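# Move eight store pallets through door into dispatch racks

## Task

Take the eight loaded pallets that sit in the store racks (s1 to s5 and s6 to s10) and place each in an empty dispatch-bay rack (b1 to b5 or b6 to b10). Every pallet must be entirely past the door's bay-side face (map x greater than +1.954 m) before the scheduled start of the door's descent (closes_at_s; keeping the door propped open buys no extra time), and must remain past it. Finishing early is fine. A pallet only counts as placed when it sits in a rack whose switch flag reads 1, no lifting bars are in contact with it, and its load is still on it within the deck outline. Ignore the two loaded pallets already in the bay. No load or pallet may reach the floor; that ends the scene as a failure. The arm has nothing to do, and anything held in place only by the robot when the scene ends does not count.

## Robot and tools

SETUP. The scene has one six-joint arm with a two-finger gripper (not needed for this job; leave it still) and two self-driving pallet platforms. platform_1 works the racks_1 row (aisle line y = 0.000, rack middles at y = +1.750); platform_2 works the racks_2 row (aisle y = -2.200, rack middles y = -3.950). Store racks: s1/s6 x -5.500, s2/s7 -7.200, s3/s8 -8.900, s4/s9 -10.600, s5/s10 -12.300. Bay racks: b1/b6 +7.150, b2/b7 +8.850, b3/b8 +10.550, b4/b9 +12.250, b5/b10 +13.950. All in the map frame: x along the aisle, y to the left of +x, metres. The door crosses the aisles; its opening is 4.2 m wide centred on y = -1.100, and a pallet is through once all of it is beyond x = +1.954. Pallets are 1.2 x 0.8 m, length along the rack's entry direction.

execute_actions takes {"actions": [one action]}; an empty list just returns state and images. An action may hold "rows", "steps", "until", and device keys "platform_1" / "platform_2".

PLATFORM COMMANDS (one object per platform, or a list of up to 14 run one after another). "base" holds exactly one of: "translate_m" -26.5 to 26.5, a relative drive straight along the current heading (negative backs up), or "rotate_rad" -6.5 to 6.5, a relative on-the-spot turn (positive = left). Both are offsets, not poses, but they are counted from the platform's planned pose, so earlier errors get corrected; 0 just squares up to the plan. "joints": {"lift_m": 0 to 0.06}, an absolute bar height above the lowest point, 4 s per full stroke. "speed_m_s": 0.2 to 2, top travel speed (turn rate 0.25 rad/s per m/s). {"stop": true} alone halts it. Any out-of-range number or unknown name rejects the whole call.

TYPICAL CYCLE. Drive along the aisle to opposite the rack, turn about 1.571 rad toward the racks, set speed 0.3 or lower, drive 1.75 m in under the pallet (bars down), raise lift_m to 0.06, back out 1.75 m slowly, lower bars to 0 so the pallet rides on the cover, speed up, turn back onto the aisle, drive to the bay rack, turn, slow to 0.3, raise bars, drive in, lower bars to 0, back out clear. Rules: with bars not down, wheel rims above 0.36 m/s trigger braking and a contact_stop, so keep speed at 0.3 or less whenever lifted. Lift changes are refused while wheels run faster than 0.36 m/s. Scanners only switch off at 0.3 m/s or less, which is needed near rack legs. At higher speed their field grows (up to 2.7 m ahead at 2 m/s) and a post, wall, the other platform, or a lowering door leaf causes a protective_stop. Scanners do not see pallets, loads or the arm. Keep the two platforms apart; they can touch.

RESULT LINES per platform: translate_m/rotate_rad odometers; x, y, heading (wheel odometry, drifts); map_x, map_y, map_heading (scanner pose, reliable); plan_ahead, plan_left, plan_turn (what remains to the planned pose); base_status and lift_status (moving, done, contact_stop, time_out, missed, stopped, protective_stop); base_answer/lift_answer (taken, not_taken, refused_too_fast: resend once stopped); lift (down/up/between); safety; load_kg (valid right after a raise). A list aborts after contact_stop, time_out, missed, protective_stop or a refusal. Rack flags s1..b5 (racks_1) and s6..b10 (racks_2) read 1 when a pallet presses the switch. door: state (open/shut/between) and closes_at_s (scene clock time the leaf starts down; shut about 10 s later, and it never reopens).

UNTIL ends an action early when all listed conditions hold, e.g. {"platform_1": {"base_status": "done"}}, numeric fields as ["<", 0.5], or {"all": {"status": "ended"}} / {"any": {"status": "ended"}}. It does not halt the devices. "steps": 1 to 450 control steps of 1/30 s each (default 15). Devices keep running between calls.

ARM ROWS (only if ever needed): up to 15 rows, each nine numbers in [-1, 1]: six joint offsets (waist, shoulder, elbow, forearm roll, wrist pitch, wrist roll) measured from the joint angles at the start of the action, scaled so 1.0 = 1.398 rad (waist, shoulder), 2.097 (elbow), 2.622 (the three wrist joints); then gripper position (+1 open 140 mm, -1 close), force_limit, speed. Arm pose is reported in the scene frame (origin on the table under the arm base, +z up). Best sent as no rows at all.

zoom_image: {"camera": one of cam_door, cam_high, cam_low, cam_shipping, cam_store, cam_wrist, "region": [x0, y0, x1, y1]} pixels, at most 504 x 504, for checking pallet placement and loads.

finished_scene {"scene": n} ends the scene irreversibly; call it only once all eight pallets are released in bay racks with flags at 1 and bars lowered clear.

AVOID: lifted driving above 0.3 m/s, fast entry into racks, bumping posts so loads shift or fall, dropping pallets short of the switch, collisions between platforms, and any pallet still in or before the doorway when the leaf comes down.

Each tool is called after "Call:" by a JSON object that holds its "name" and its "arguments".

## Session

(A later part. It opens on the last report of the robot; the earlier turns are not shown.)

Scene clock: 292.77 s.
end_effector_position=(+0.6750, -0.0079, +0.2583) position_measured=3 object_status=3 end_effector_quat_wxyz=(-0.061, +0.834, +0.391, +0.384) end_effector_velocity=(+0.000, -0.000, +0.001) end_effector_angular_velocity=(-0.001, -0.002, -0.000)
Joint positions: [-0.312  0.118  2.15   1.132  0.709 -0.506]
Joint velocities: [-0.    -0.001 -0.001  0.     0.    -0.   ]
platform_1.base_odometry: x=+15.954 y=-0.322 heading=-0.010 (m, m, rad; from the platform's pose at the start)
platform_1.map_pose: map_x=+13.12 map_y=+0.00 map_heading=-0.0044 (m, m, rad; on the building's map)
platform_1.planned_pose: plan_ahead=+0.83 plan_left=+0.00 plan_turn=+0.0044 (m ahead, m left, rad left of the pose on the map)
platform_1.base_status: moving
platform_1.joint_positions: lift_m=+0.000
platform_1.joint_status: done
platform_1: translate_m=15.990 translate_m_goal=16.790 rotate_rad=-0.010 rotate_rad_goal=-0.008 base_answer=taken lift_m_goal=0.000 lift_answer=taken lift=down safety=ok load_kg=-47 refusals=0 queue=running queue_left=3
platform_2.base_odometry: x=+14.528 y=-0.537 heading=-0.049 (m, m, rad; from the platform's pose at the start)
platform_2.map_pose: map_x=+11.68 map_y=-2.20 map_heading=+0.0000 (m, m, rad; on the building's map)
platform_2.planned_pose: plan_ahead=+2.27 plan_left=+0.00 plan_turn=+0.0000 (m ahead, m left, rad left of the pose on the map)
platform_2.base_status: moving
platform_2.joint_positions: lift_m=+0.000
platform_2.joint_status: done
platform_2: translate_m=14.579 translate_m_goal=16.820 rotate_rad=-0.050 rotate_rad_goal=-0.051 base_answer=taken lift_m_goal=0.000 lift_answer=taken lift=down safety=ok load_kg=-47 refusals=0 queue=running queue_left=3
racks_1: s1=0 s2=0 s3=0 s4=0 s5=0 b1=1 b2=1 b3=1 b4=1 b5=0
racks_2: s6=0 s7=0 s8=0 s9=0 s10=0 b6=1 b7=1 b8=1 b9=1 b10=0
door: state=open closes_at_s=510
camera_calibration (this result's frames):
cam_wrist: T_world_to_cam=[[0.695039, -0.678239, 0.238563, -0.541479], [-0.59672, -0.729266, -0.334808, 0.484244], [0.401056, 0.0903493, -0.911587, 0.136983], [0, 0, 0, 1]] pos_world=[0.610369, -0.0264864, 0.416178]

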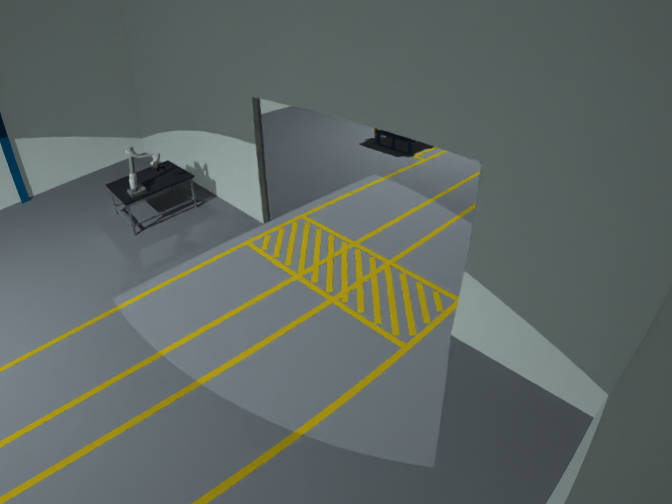

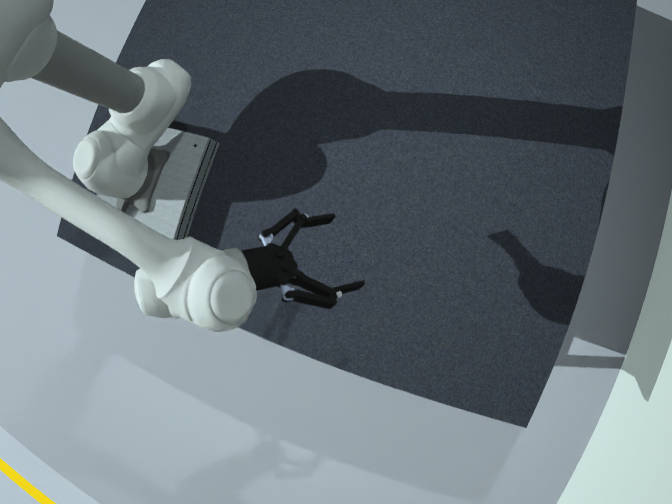

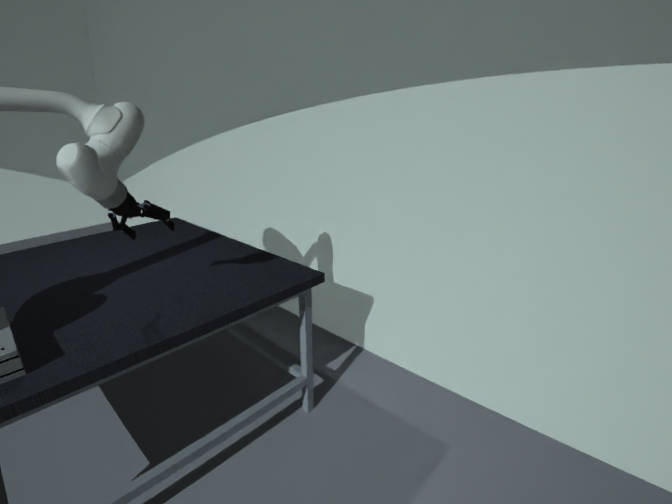

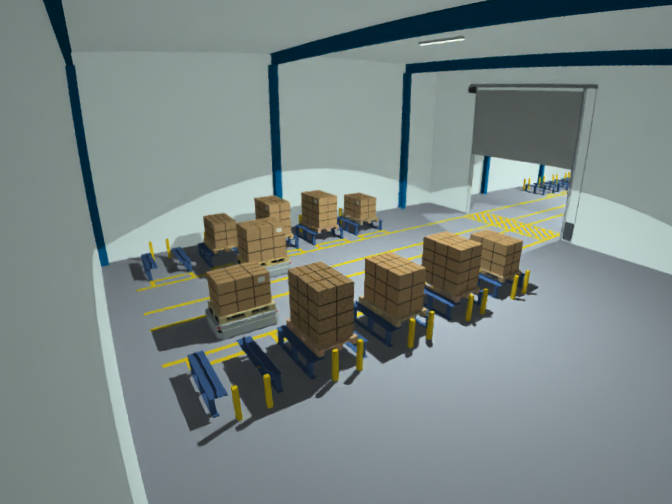

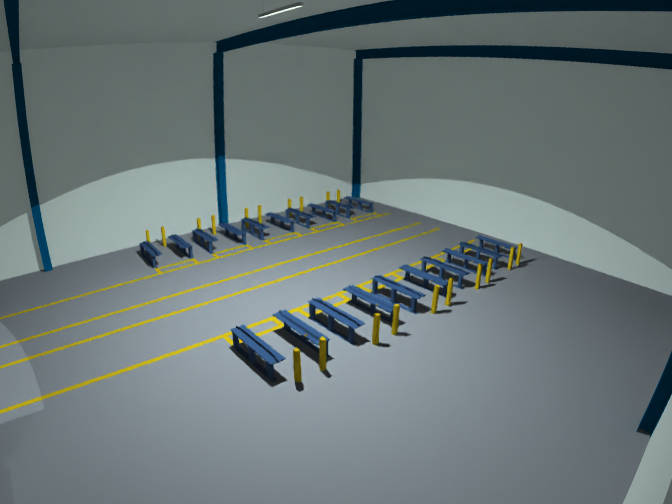

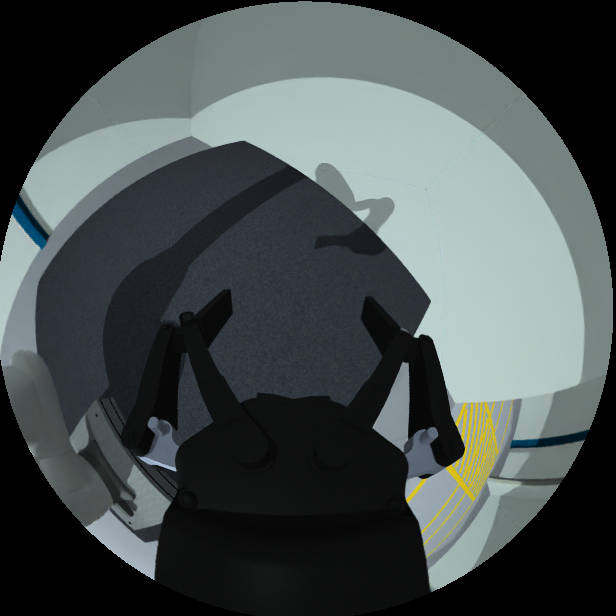

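Call:
{"name": "execute_actions", "arguments": {"actions": [{"steps":450,"until":{"platform_2":{"queue_left":["<=",1]}}}]}}

Call:
{"name": "execute_actions", "arguments": {"actions": [{"steps":450,"until":{"platform_1":{"queue_left":["<=",0],"lift_m":["<",0.02]},"platform_2":{"queue_left":["<=",0],"lift_m":["<",0.02]}}}]}}

Call:
{"name": "zoom_image", "arguments": {"camera": "cam_shipping", "region": [110, 170, 560, 440]}}

Scene clock: 301.07 s.
end_effector_position=(+0.6750, -0.0079, +0.2583) position_measured=3 object_status=3 end_effector_quat_wxyz=(-0.061, +0.834, +0.391, +0.384) end_effector_velocity=(+0.000, -0.000, +0.000) end_effector_angular_velocity=(-0.001, -0.001, +0.000)
Joint positions: [-0.312  0.118  2.15   1.132  0.709 -0.506]
Joint velocities: [-0.    -0.    -0.     0.    -0.    -0.001]
platform_1.base_odometry: x=+16.811 y=-0.047 heading=+1.568 (m, m, rad; from the platform's pose at the start)
platform_1.map_pose: map_x=+13.95 map_y=+0.29 map_heading=+1.5752 (m, m, rad; on the building's map)
platform_1.planned_pose: plan_ahead=+1.46 plan_left=-0.01 plan_turn=-0.0044 (m ahead, m left, rad left of the pose on the map)
platform_1.base_status: moving
platform_1.joint_positions: lift_m=+0.060
platform_1.joint_status: done
platform_1: translate_m=17.114 translate_m_goal=18.571 rotate_rad=1.568 rotate_rad_goal=1.566 base_answer=taken lift_m_goal=0.060 lift_answer=taken lift=up safety=ok load_kg=222 refusals=0 queue=running queue_left=1
platform_2.base_odometry: x=+16.839 y=-0.655 heading=-1.625 (m, m, rad; from the platform's pose at the start)
platform_2.map_pose: map_x=+13.96 map_y=-2.20 map_heading=-1.5708 (m, m, rad; on the building's map)
platform_2.planned_pose: plan_ahead=+1.75 plan_left=-0.01 plan_turn=+0.0000 (m ahead, m left, rad left of the pose on the map)
platform_2.base_status: moving
platform_2.joint_positions: lift_m=+0.060
platform_2.joint_status: done
platform_2: translate_m=16.850 translate_m_goal=18.599 rotate_rad=-1.625 rotate_rad_goal=-1.626 base_answer=taken lift_m_goal=0.060 lift_answer=taken lift=up safety=ok load_kg=262 refusals=0 queue=running queue_left=1
racks_1: s1=0 s2=0 s3=0 s4=0 s5=0 b1=1 b2=1 b3=1 b4=1 b5=0
racks_2: s6=0 s7=0 s8=0 s9=0 s10=0 b6=1 b7=1 b8=1 b9=1 b10=0
door: state=open closes_at_s=510
camera_calibration (this result's frames):
cam_wrist: T_world_to_cam=[[0.695039, -0.678239, 0.238563, -0.541479], [-0.59672, -0.729266, -0.334808, 0.484244], [0.401056, 0.0903493, -0.911587, 0.136983], [0, 0, 0, 1]] pos_world=[0.610369, -0.0264864, 0.416178]

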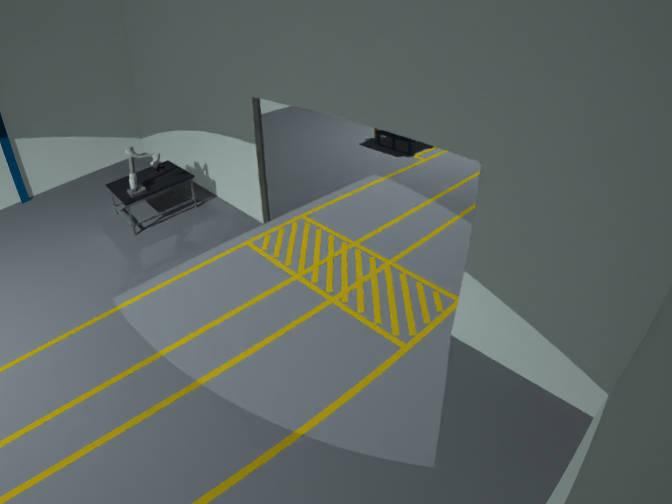

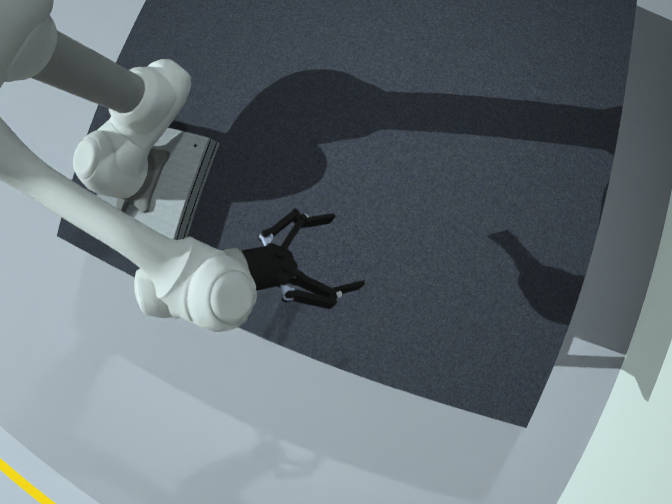

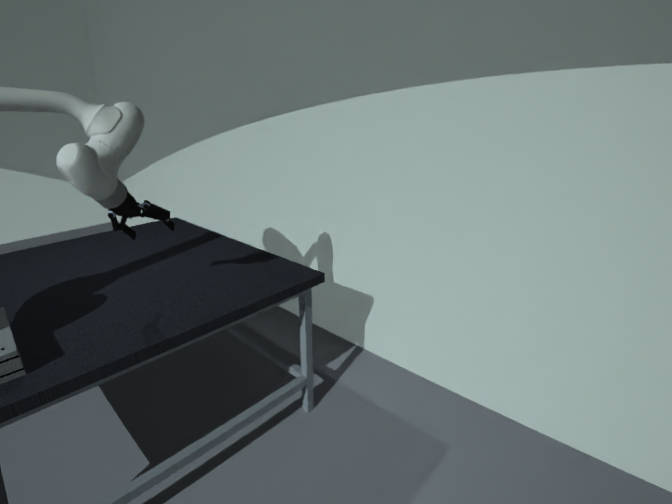

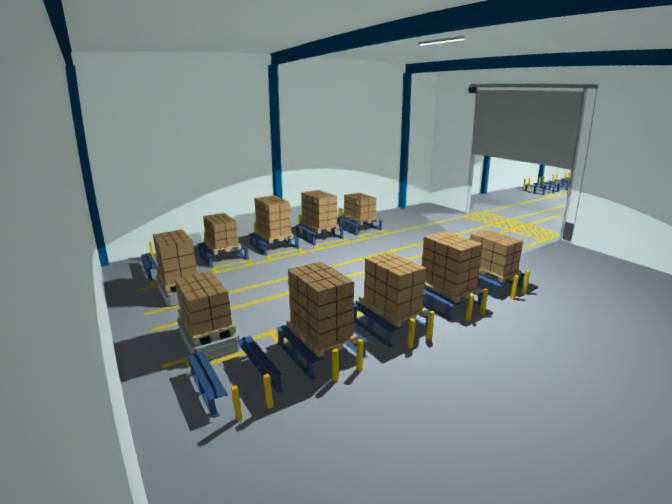

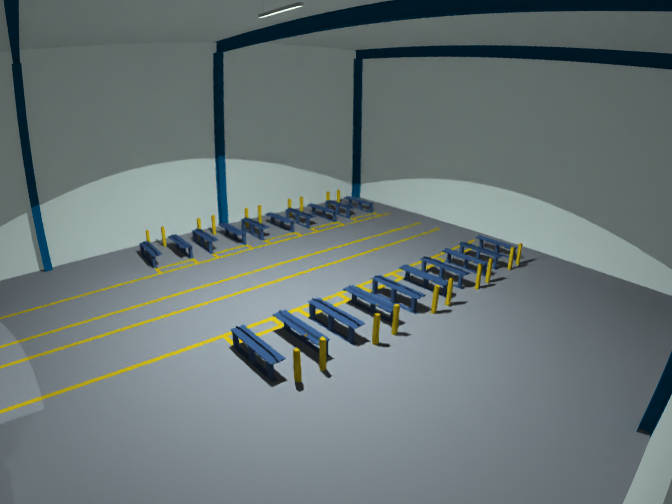

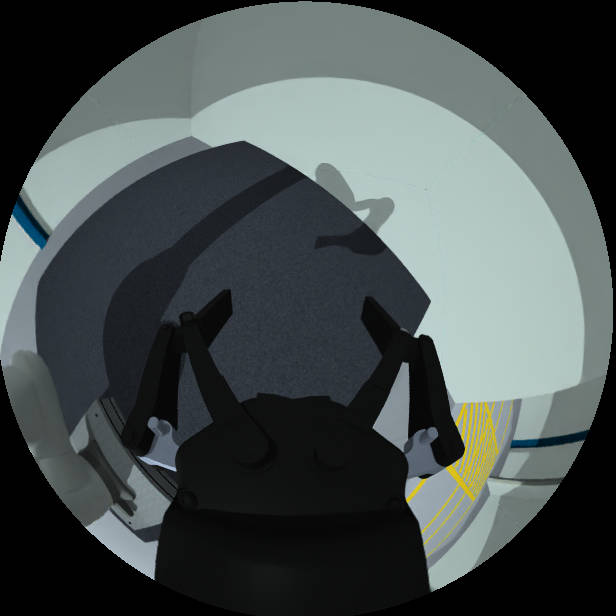

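Scene clock: 310.47 s.
end_effector_position=(+0.6750, -0.0079, +0.2583) position_measured=3 object_status=3 end_effector_quat_wxyz=(-0.061, +0.834, +0.391, +0.384) end_effector_velocity=(-0.000, -0.000, -0.001) end_effector_angular_velocity=(-0.002, +0.001, +0.000)
Joint positions: [-0.312  0.118  2.15   1.132  0.709 -0.506]
Joint velocities: [-0.     0.     0.001 -0.002 -0.001 -0.   ]
platform_1.base_odometry: x=+16.817 y=+1.420 heading=+1.569 (m, m, rad; from the platform's pose at the start)
platform_1.map_pose: map_x=+13.95 map_y=+1.75 map_heading=+1.5708 (m, m, rad; on the building's map)
platform_1.planned_pose: plan_ahead=+0.00 plan_left=+0.00 plan_turn=+0.0000 (m ahead, m left, rad left of the pose on the map)
platform_1.base_status: done
platform_1.joint_positions: lift_m=+0.000
platform_1.joint_status: moving
platform_1: translate_m=18.571 translate_m_goal=18.571 rotate_rad=1.569 rotate_rad_goal=1.568 base_answer=taken lift_m_goal=0.000 lift_answer=taken lift=down safety=ok load_kg=-47 refusals=0 queue=running queue_left=0
platform_2.base_odometry: x=+16.738 y=-2.402 heading=-1.626 (m, m, rad; from the platform's pose at the start)
platform_2.map_pose: map_x=+13.95 map_y=-3.95 map_heading=-1.5708 (m, m, rad; on the building's map)
platform_2.planned_pose: plan_ahead=+0.00 plan_left=+0.00 plan_turn=+0.0000 (m ahead, m left, rad left of the pose on the map)
platform_2.base_status: done
platform_2.joint_positions: lift_m=+0.019
platform_2.joint_status: moving
platform_2: translate_m=18.599 translate_m_goal=18.599 rotate_rad=-1.626 rotate_rad_goal=-1.625 base_answer=taken lift_m_goal=0.000 lift_answer=taken lift=between safety=ok load_kg=-35 refusals=0 queue=running queue_left=0
racks_1: s1=0 s2=0 s3=0 s4=0 s5=0 b1=1 b2=1 b3=1 b4=1 b5=1
racks_2: s6=0 s7=0 s8=0 s9=0 s10=0 b6=1 b7=1 b8=1 b9=1 b10=1
door: state=open closes_at_s=510
camera_calibration (this result's frames):
cam_wrist: T_world_to_cam=[[0.695039, -0.678239, 0.238563, -0.541479], [-0.59672, -0.729266, -0.334808, 0.484244], [0.401056, 0.0903494, -0.911587, 0.136983], [0, 0, 0, 1]] pos_world=[0.610369, -0.0264864, 0.416178]

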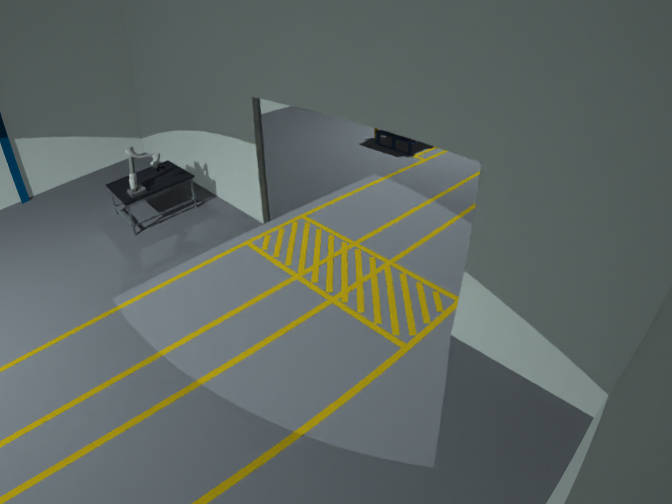

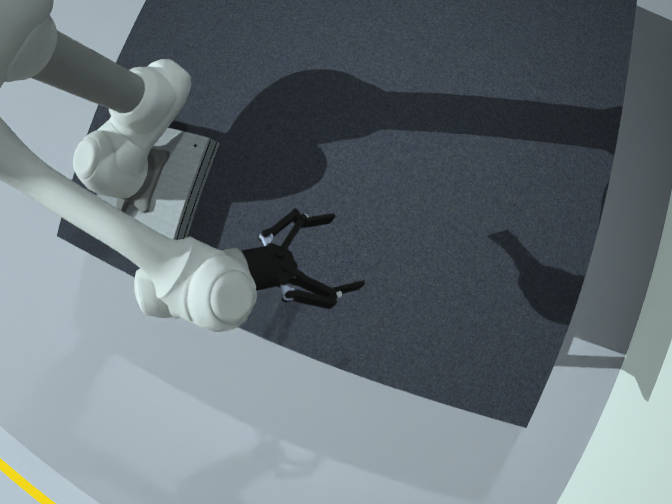

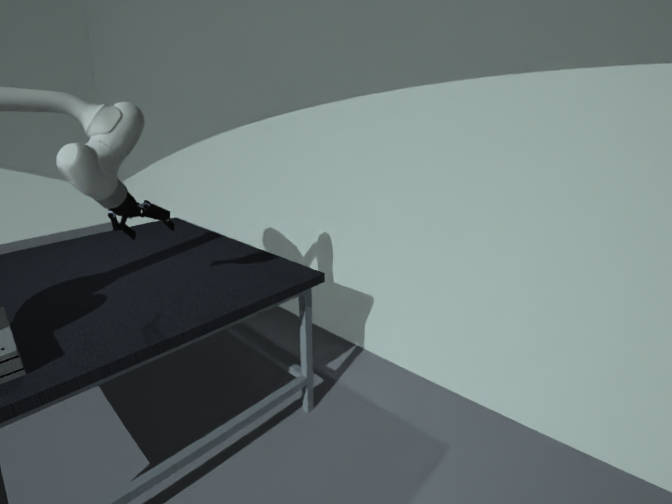

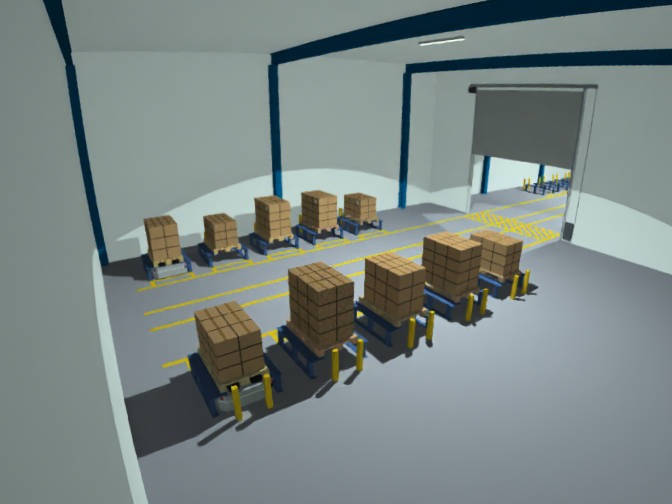

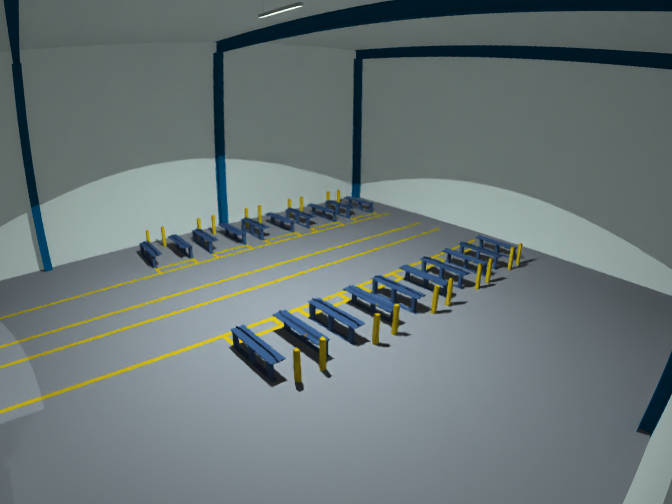

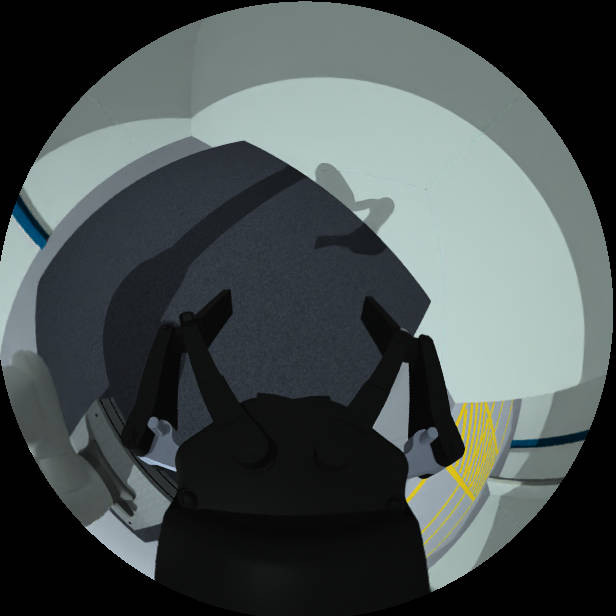

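Region (110, 170, 560, 440) of cam_shipping's 672x504 image, scaled by 1.120, with more detail than that image has; it fills the top 302 rows of this view, and the rest is white.

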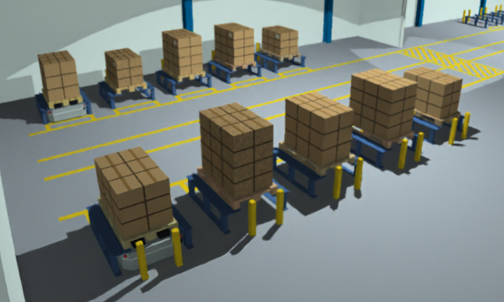

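Call:
{"name": "zoom_image", "arguments": {"camera": "cam_shipping", "region": [180, 340, 300, 430]}}

Call:
{"name": "zoom_image", "arguments": {"camera": "cam_shipping", "region": [130, 230, 210, 290]}}

Call:
{"name": "execute_actions", "arguments": {"actions": []}}

Region (180, 340, 300, 430) of cam_shipping's 672x504 image, scaled by 4.200, with more detail than that image has; it fills the top 378 rows of this view, and the rest is white.

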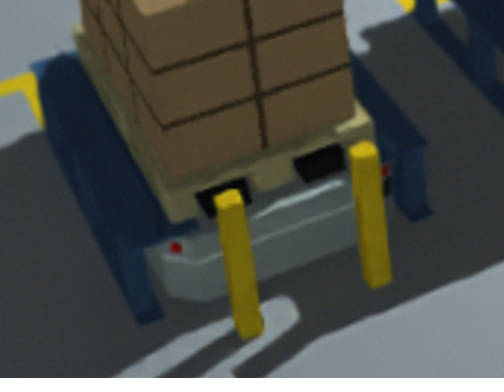

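Region (130, 230, 210, 290) of cam_shipping's 672x504 image, scaled by 6.300, with more detail than that image has; it fills the top 378 rows of this view, and the rest is white.

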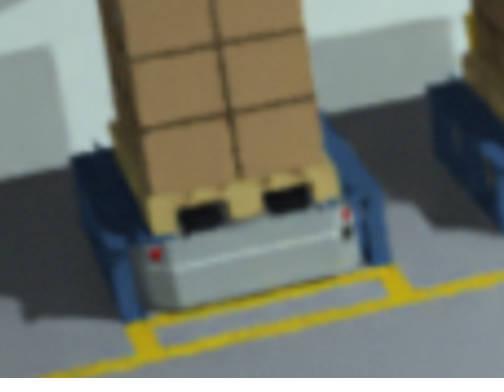

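Scene clock: 311.47 s.
end_effector_position=(+0.6750, -0.0079, +0.2583) position_measured=3 object_status=3 end_effector_quat_wxyz=(-0.061, +0.834, +0.391, +0.384) end_effector_velocity=(-0.000, +0.000, -0.001) end_effector_angular_velocity=(+0.001, +0.002, +0.000)
Joint positions: [-0.312  0.118  2.15   1.132  0.709 -0.506]
Joint velocities: [-0.     0.001  0.     0.     0.001  0.   ]
platform_1.base_odometry: x=+16.817 y=+1.420 heading=+1.569 (m, m, rad; from the platform's pose at the start)
platform_1.map_pose: map_x=+13.95 map_y=+1.75 map_heading=+1.5708 (m, m, rad; on the building's map)
platform_1.planned_pose: plan_ahead=+0.00 plan_left=+0.00 plan_turn=+0.0000 (m ahead, m left, rad left of the pose on the map)
platform_1.base_status: done
platform_1.joint_positions: lift_m=+0.000
platform_1.joint_status: done
platform_1: translate_m=18.571 translate_m_goal=18.571 rotate_rad=1.569 rotate_rad_goal=1.568 base_answer=taken lift_m_goal=0.000 lift_answer=taken lift=down safety=ok load_kg=-47 refusals=0 queue=done queue_left=0
platform_2.base_odometry: x=+16.738 y=-2.402 heading=-1.626 (m, m, rad; from the platform's pose at the start)
platform_2.map_pose: map_x=+13.95 map_y=-3.95 map_heading=-1.5708 (m, m, rad; on the building's map)
platform_2.planned_pose: plan_ahead=+0.00 plan_left=+0.00 plan_turn=+0.0000 (m ahead, m left, rad left of the pose on the map)
platform_2.base_status: done
platform_2.joint_positions: lift_m=+0.003
platform_2.joint_status: moving
platform_2: translate_m=18.599 translate_m_goal=18.599 rotate_rad=-1.626 rotate_rad_goal=-1.625 base_answer=taken lift_m_goal=0.000 lift_answer=taken lift=between safety=ok load_kg=-35 refusals=0 queue=running queue_left=0
racks_1: s1=0 s2=0 s3=0 s4=0 s5=0 b1=1 b2=1 b3=1 b4=1 b5=1
racks_2: s6=0 s7=0 s8=0 s9=0 s10=0 b6=1 b7=1 b8=1 b9=1 b10=1
door: state=open closes_at_s=510
camera_calibration (this result's frames):
cam_wrist: T_world_to_cam=[[0.695039, -0.678239, 0.238563, -0.541479], [-0.59672, -0.729266, -0.334808, 0.484244], [0.401056, 0.0903494, -0.911587, 0.136983], [0, 0, 0, 1]] pos_world=[0.610369, -0.0264864, 0.416178]

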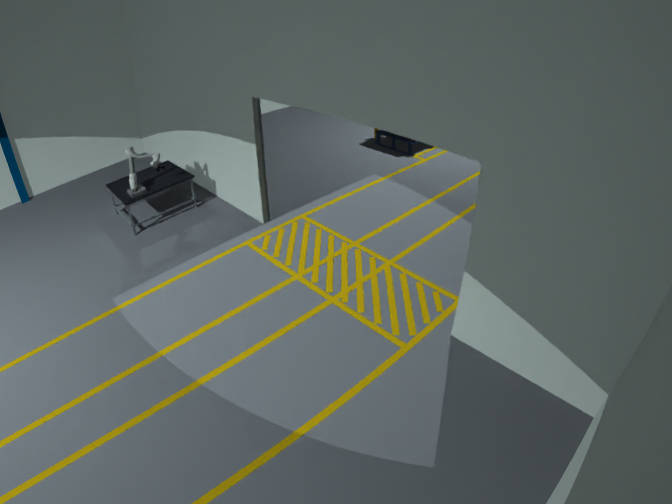

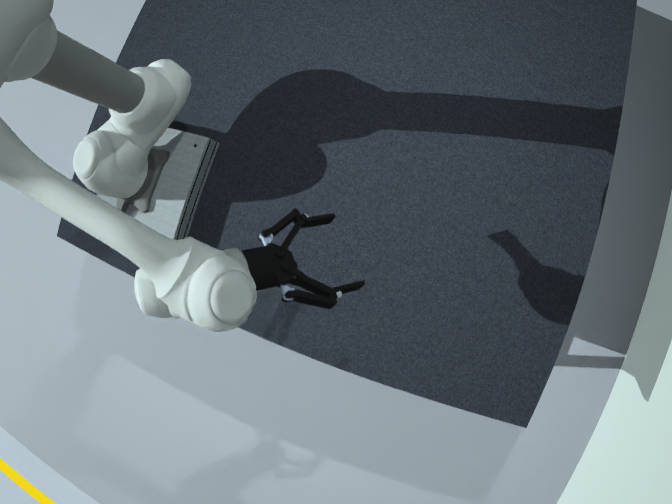

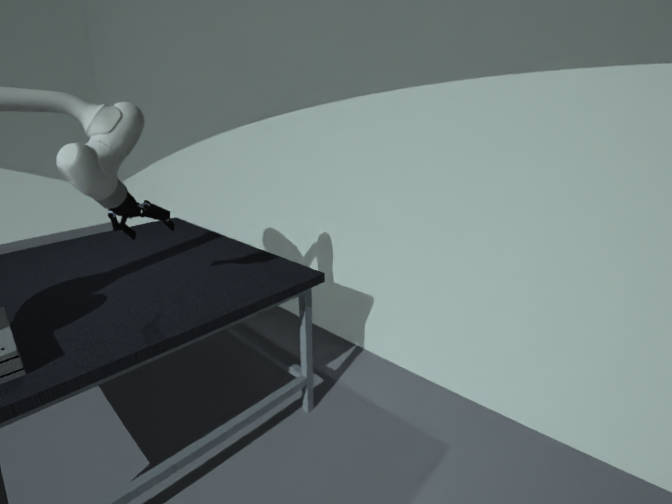

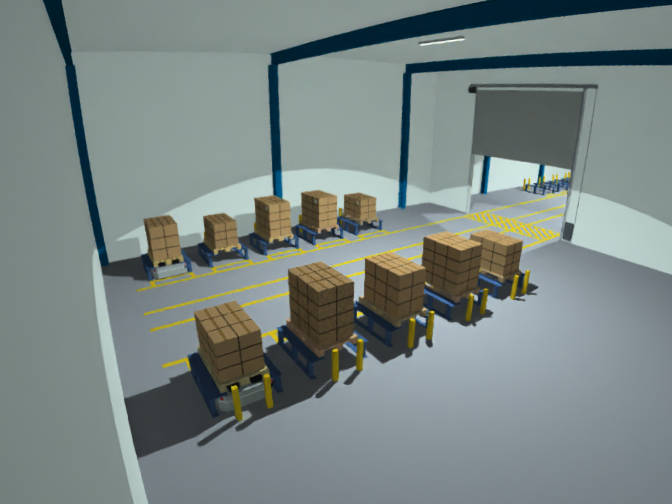

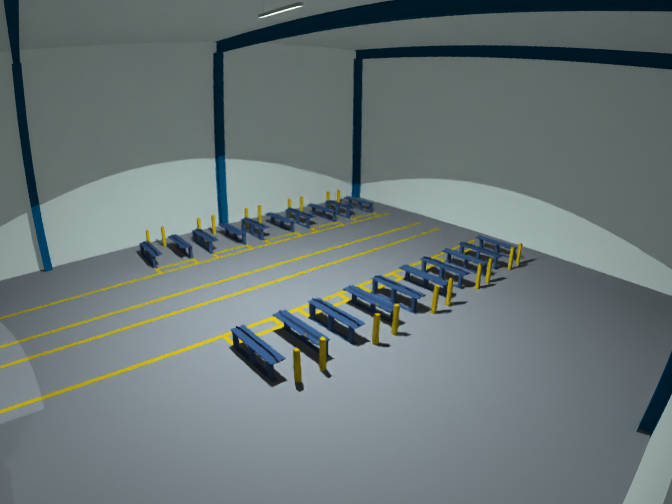

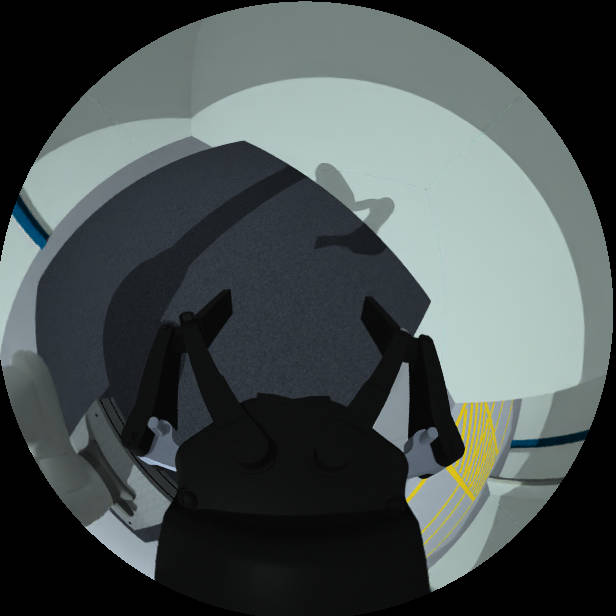

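Call:
{"name": "execute_actions", "arguments": {"actions": [{"platform_1":{"base":{"translate_m":-1.35},"speed_m_s":0.3},"platform_2":{"base":{"translate_m":-1.35},"speed_m_s":0.3},"steps":300,"until":{"all":{"status":"ended"}}}]}}

Scene clock: 317.73 s.
end_effector_position=(+0.6750, -0.0079, +0.2583) position_measured=3 object_status=3 end_effector_quat_wxyz=(-0.061, +0.834, +0.391, +0.384) end_effector_velocity=(+0.000, +0.000, +0.000) end_effector_angular_velocity=(-0.001, -0.000, +0.002)
Joint positions: [-0.312  0.118  2.15   1.132  0.709 -0.506]
Joint velocities: [-0.    -0.    -0.001 -0.002  0.001 -0.   ]
platform_1.base_odometry: x=+16.813 y=+0.070 heading=+1.566 (m, m, rad; from the platform's pose at the start)
platform_1.map_pose: map_x=+13.95 map_y=+0.40 map_heading=+1.5708 (m, m, rad; on the building's map)
platform_1.planned_pose: plan_ahead=+0.00 plan_left=+0.00 plan_turn=+0.0000 (m ahead, m left, rad left of the pose on the map)
platform_1.base_status: done
platform_1.joint_positions: lift_m=+0.000
platform_1.joint_status: done
platform_1: translate_m=17.220 translate_m_goal=17.221 rotate_rad=1.566 rotate_rad_goal=1.565 base_answer=taken lift_m_goal=0.000 lift_answer=taken lift=down safety=ok load_kg=-47 refusals=0 queue=done queue_left=0
platform_2.base_odometry: x=+16.813 y=-1.062 heading=-1.626 (m, m, rad; from the platform's pose at the start)
platform_2.map_pose: map_x=+13.95 map_y=-2.60 map_heading=-1.5708 (m, m, rad; on the building's map)
platform_2.planned_pose: plan_ahead=+0.00 plan_left=+0.00 plan_turn=+0.0000 (m ahead, m left, rad left of the pose on the map)
platform_2.base_status: done
platform_2.joint_positions: lift_m=+0.000
platform_2.joint_status: done
platform_2: translate_m=17.258 translate_m_goal=17.258 rotate_rad=-1.626 rotate_rad_goal=-1.625 base_answer=taken lift_m_goal=0.000 lift_answer=taken lift=down safety=ok load_kg=-47 refusals=0 queue=done queue_left=0
racks_1: s1=0 s2=0 s3=0 s4=0 s5=0 b1=1 b2=1 b3=1 b4=1 b5=1
racks_2: s6=0 s7=0 s8=0 s9=0 s10=0 b6=1 b7=1 b8=1 b9=1 b10=1
door: state=open closes_at_s=510
camera_calibration (this result's frames):
cam_wrist: T_world_to_cam=[[0.695039, -0.678239, 0.238563, -0.541479], [-0.59672, -0.729266, -0.334808, 0.484244], [0.401056, 0.0903492, -0.911587, 0.136983], [0, 0, 0, 1]] pos_world=[0.610369, -0.0264865, 0.416178]

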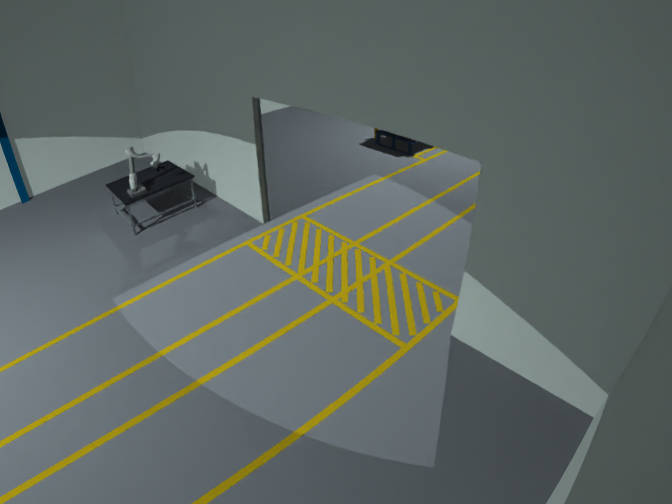

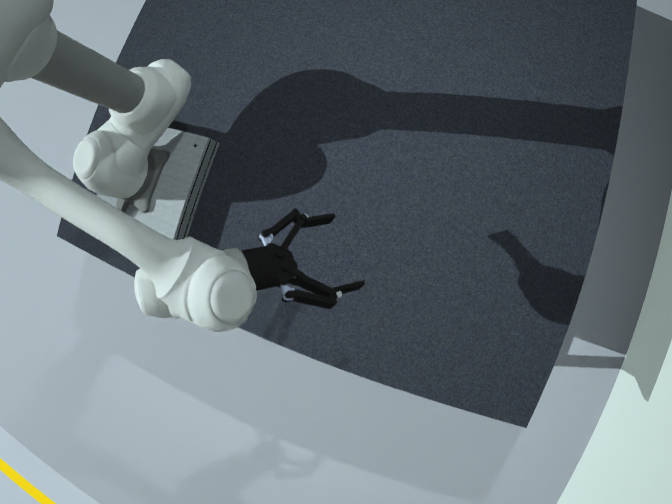

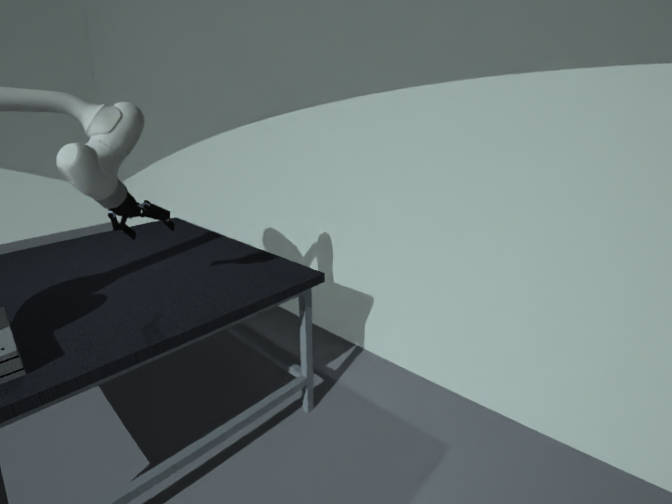

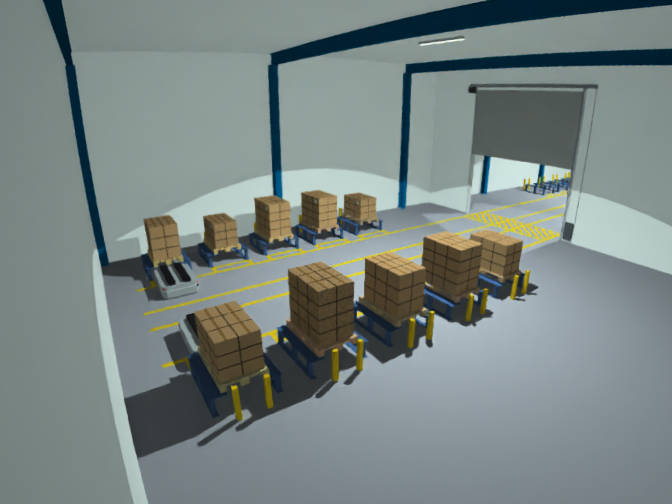

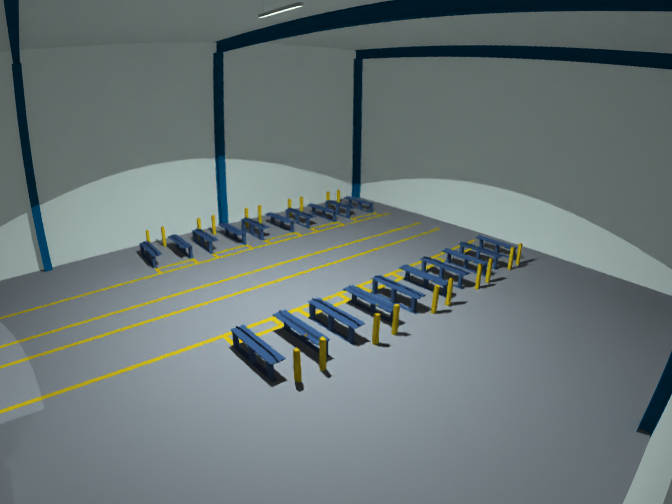

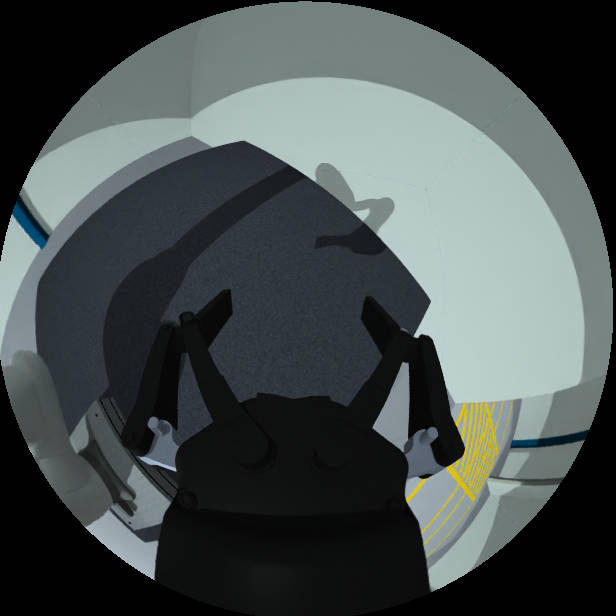

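Call:
{"name": "finished_scene", "arguments": {"scene": 1}}

The scene is finished: the task was done.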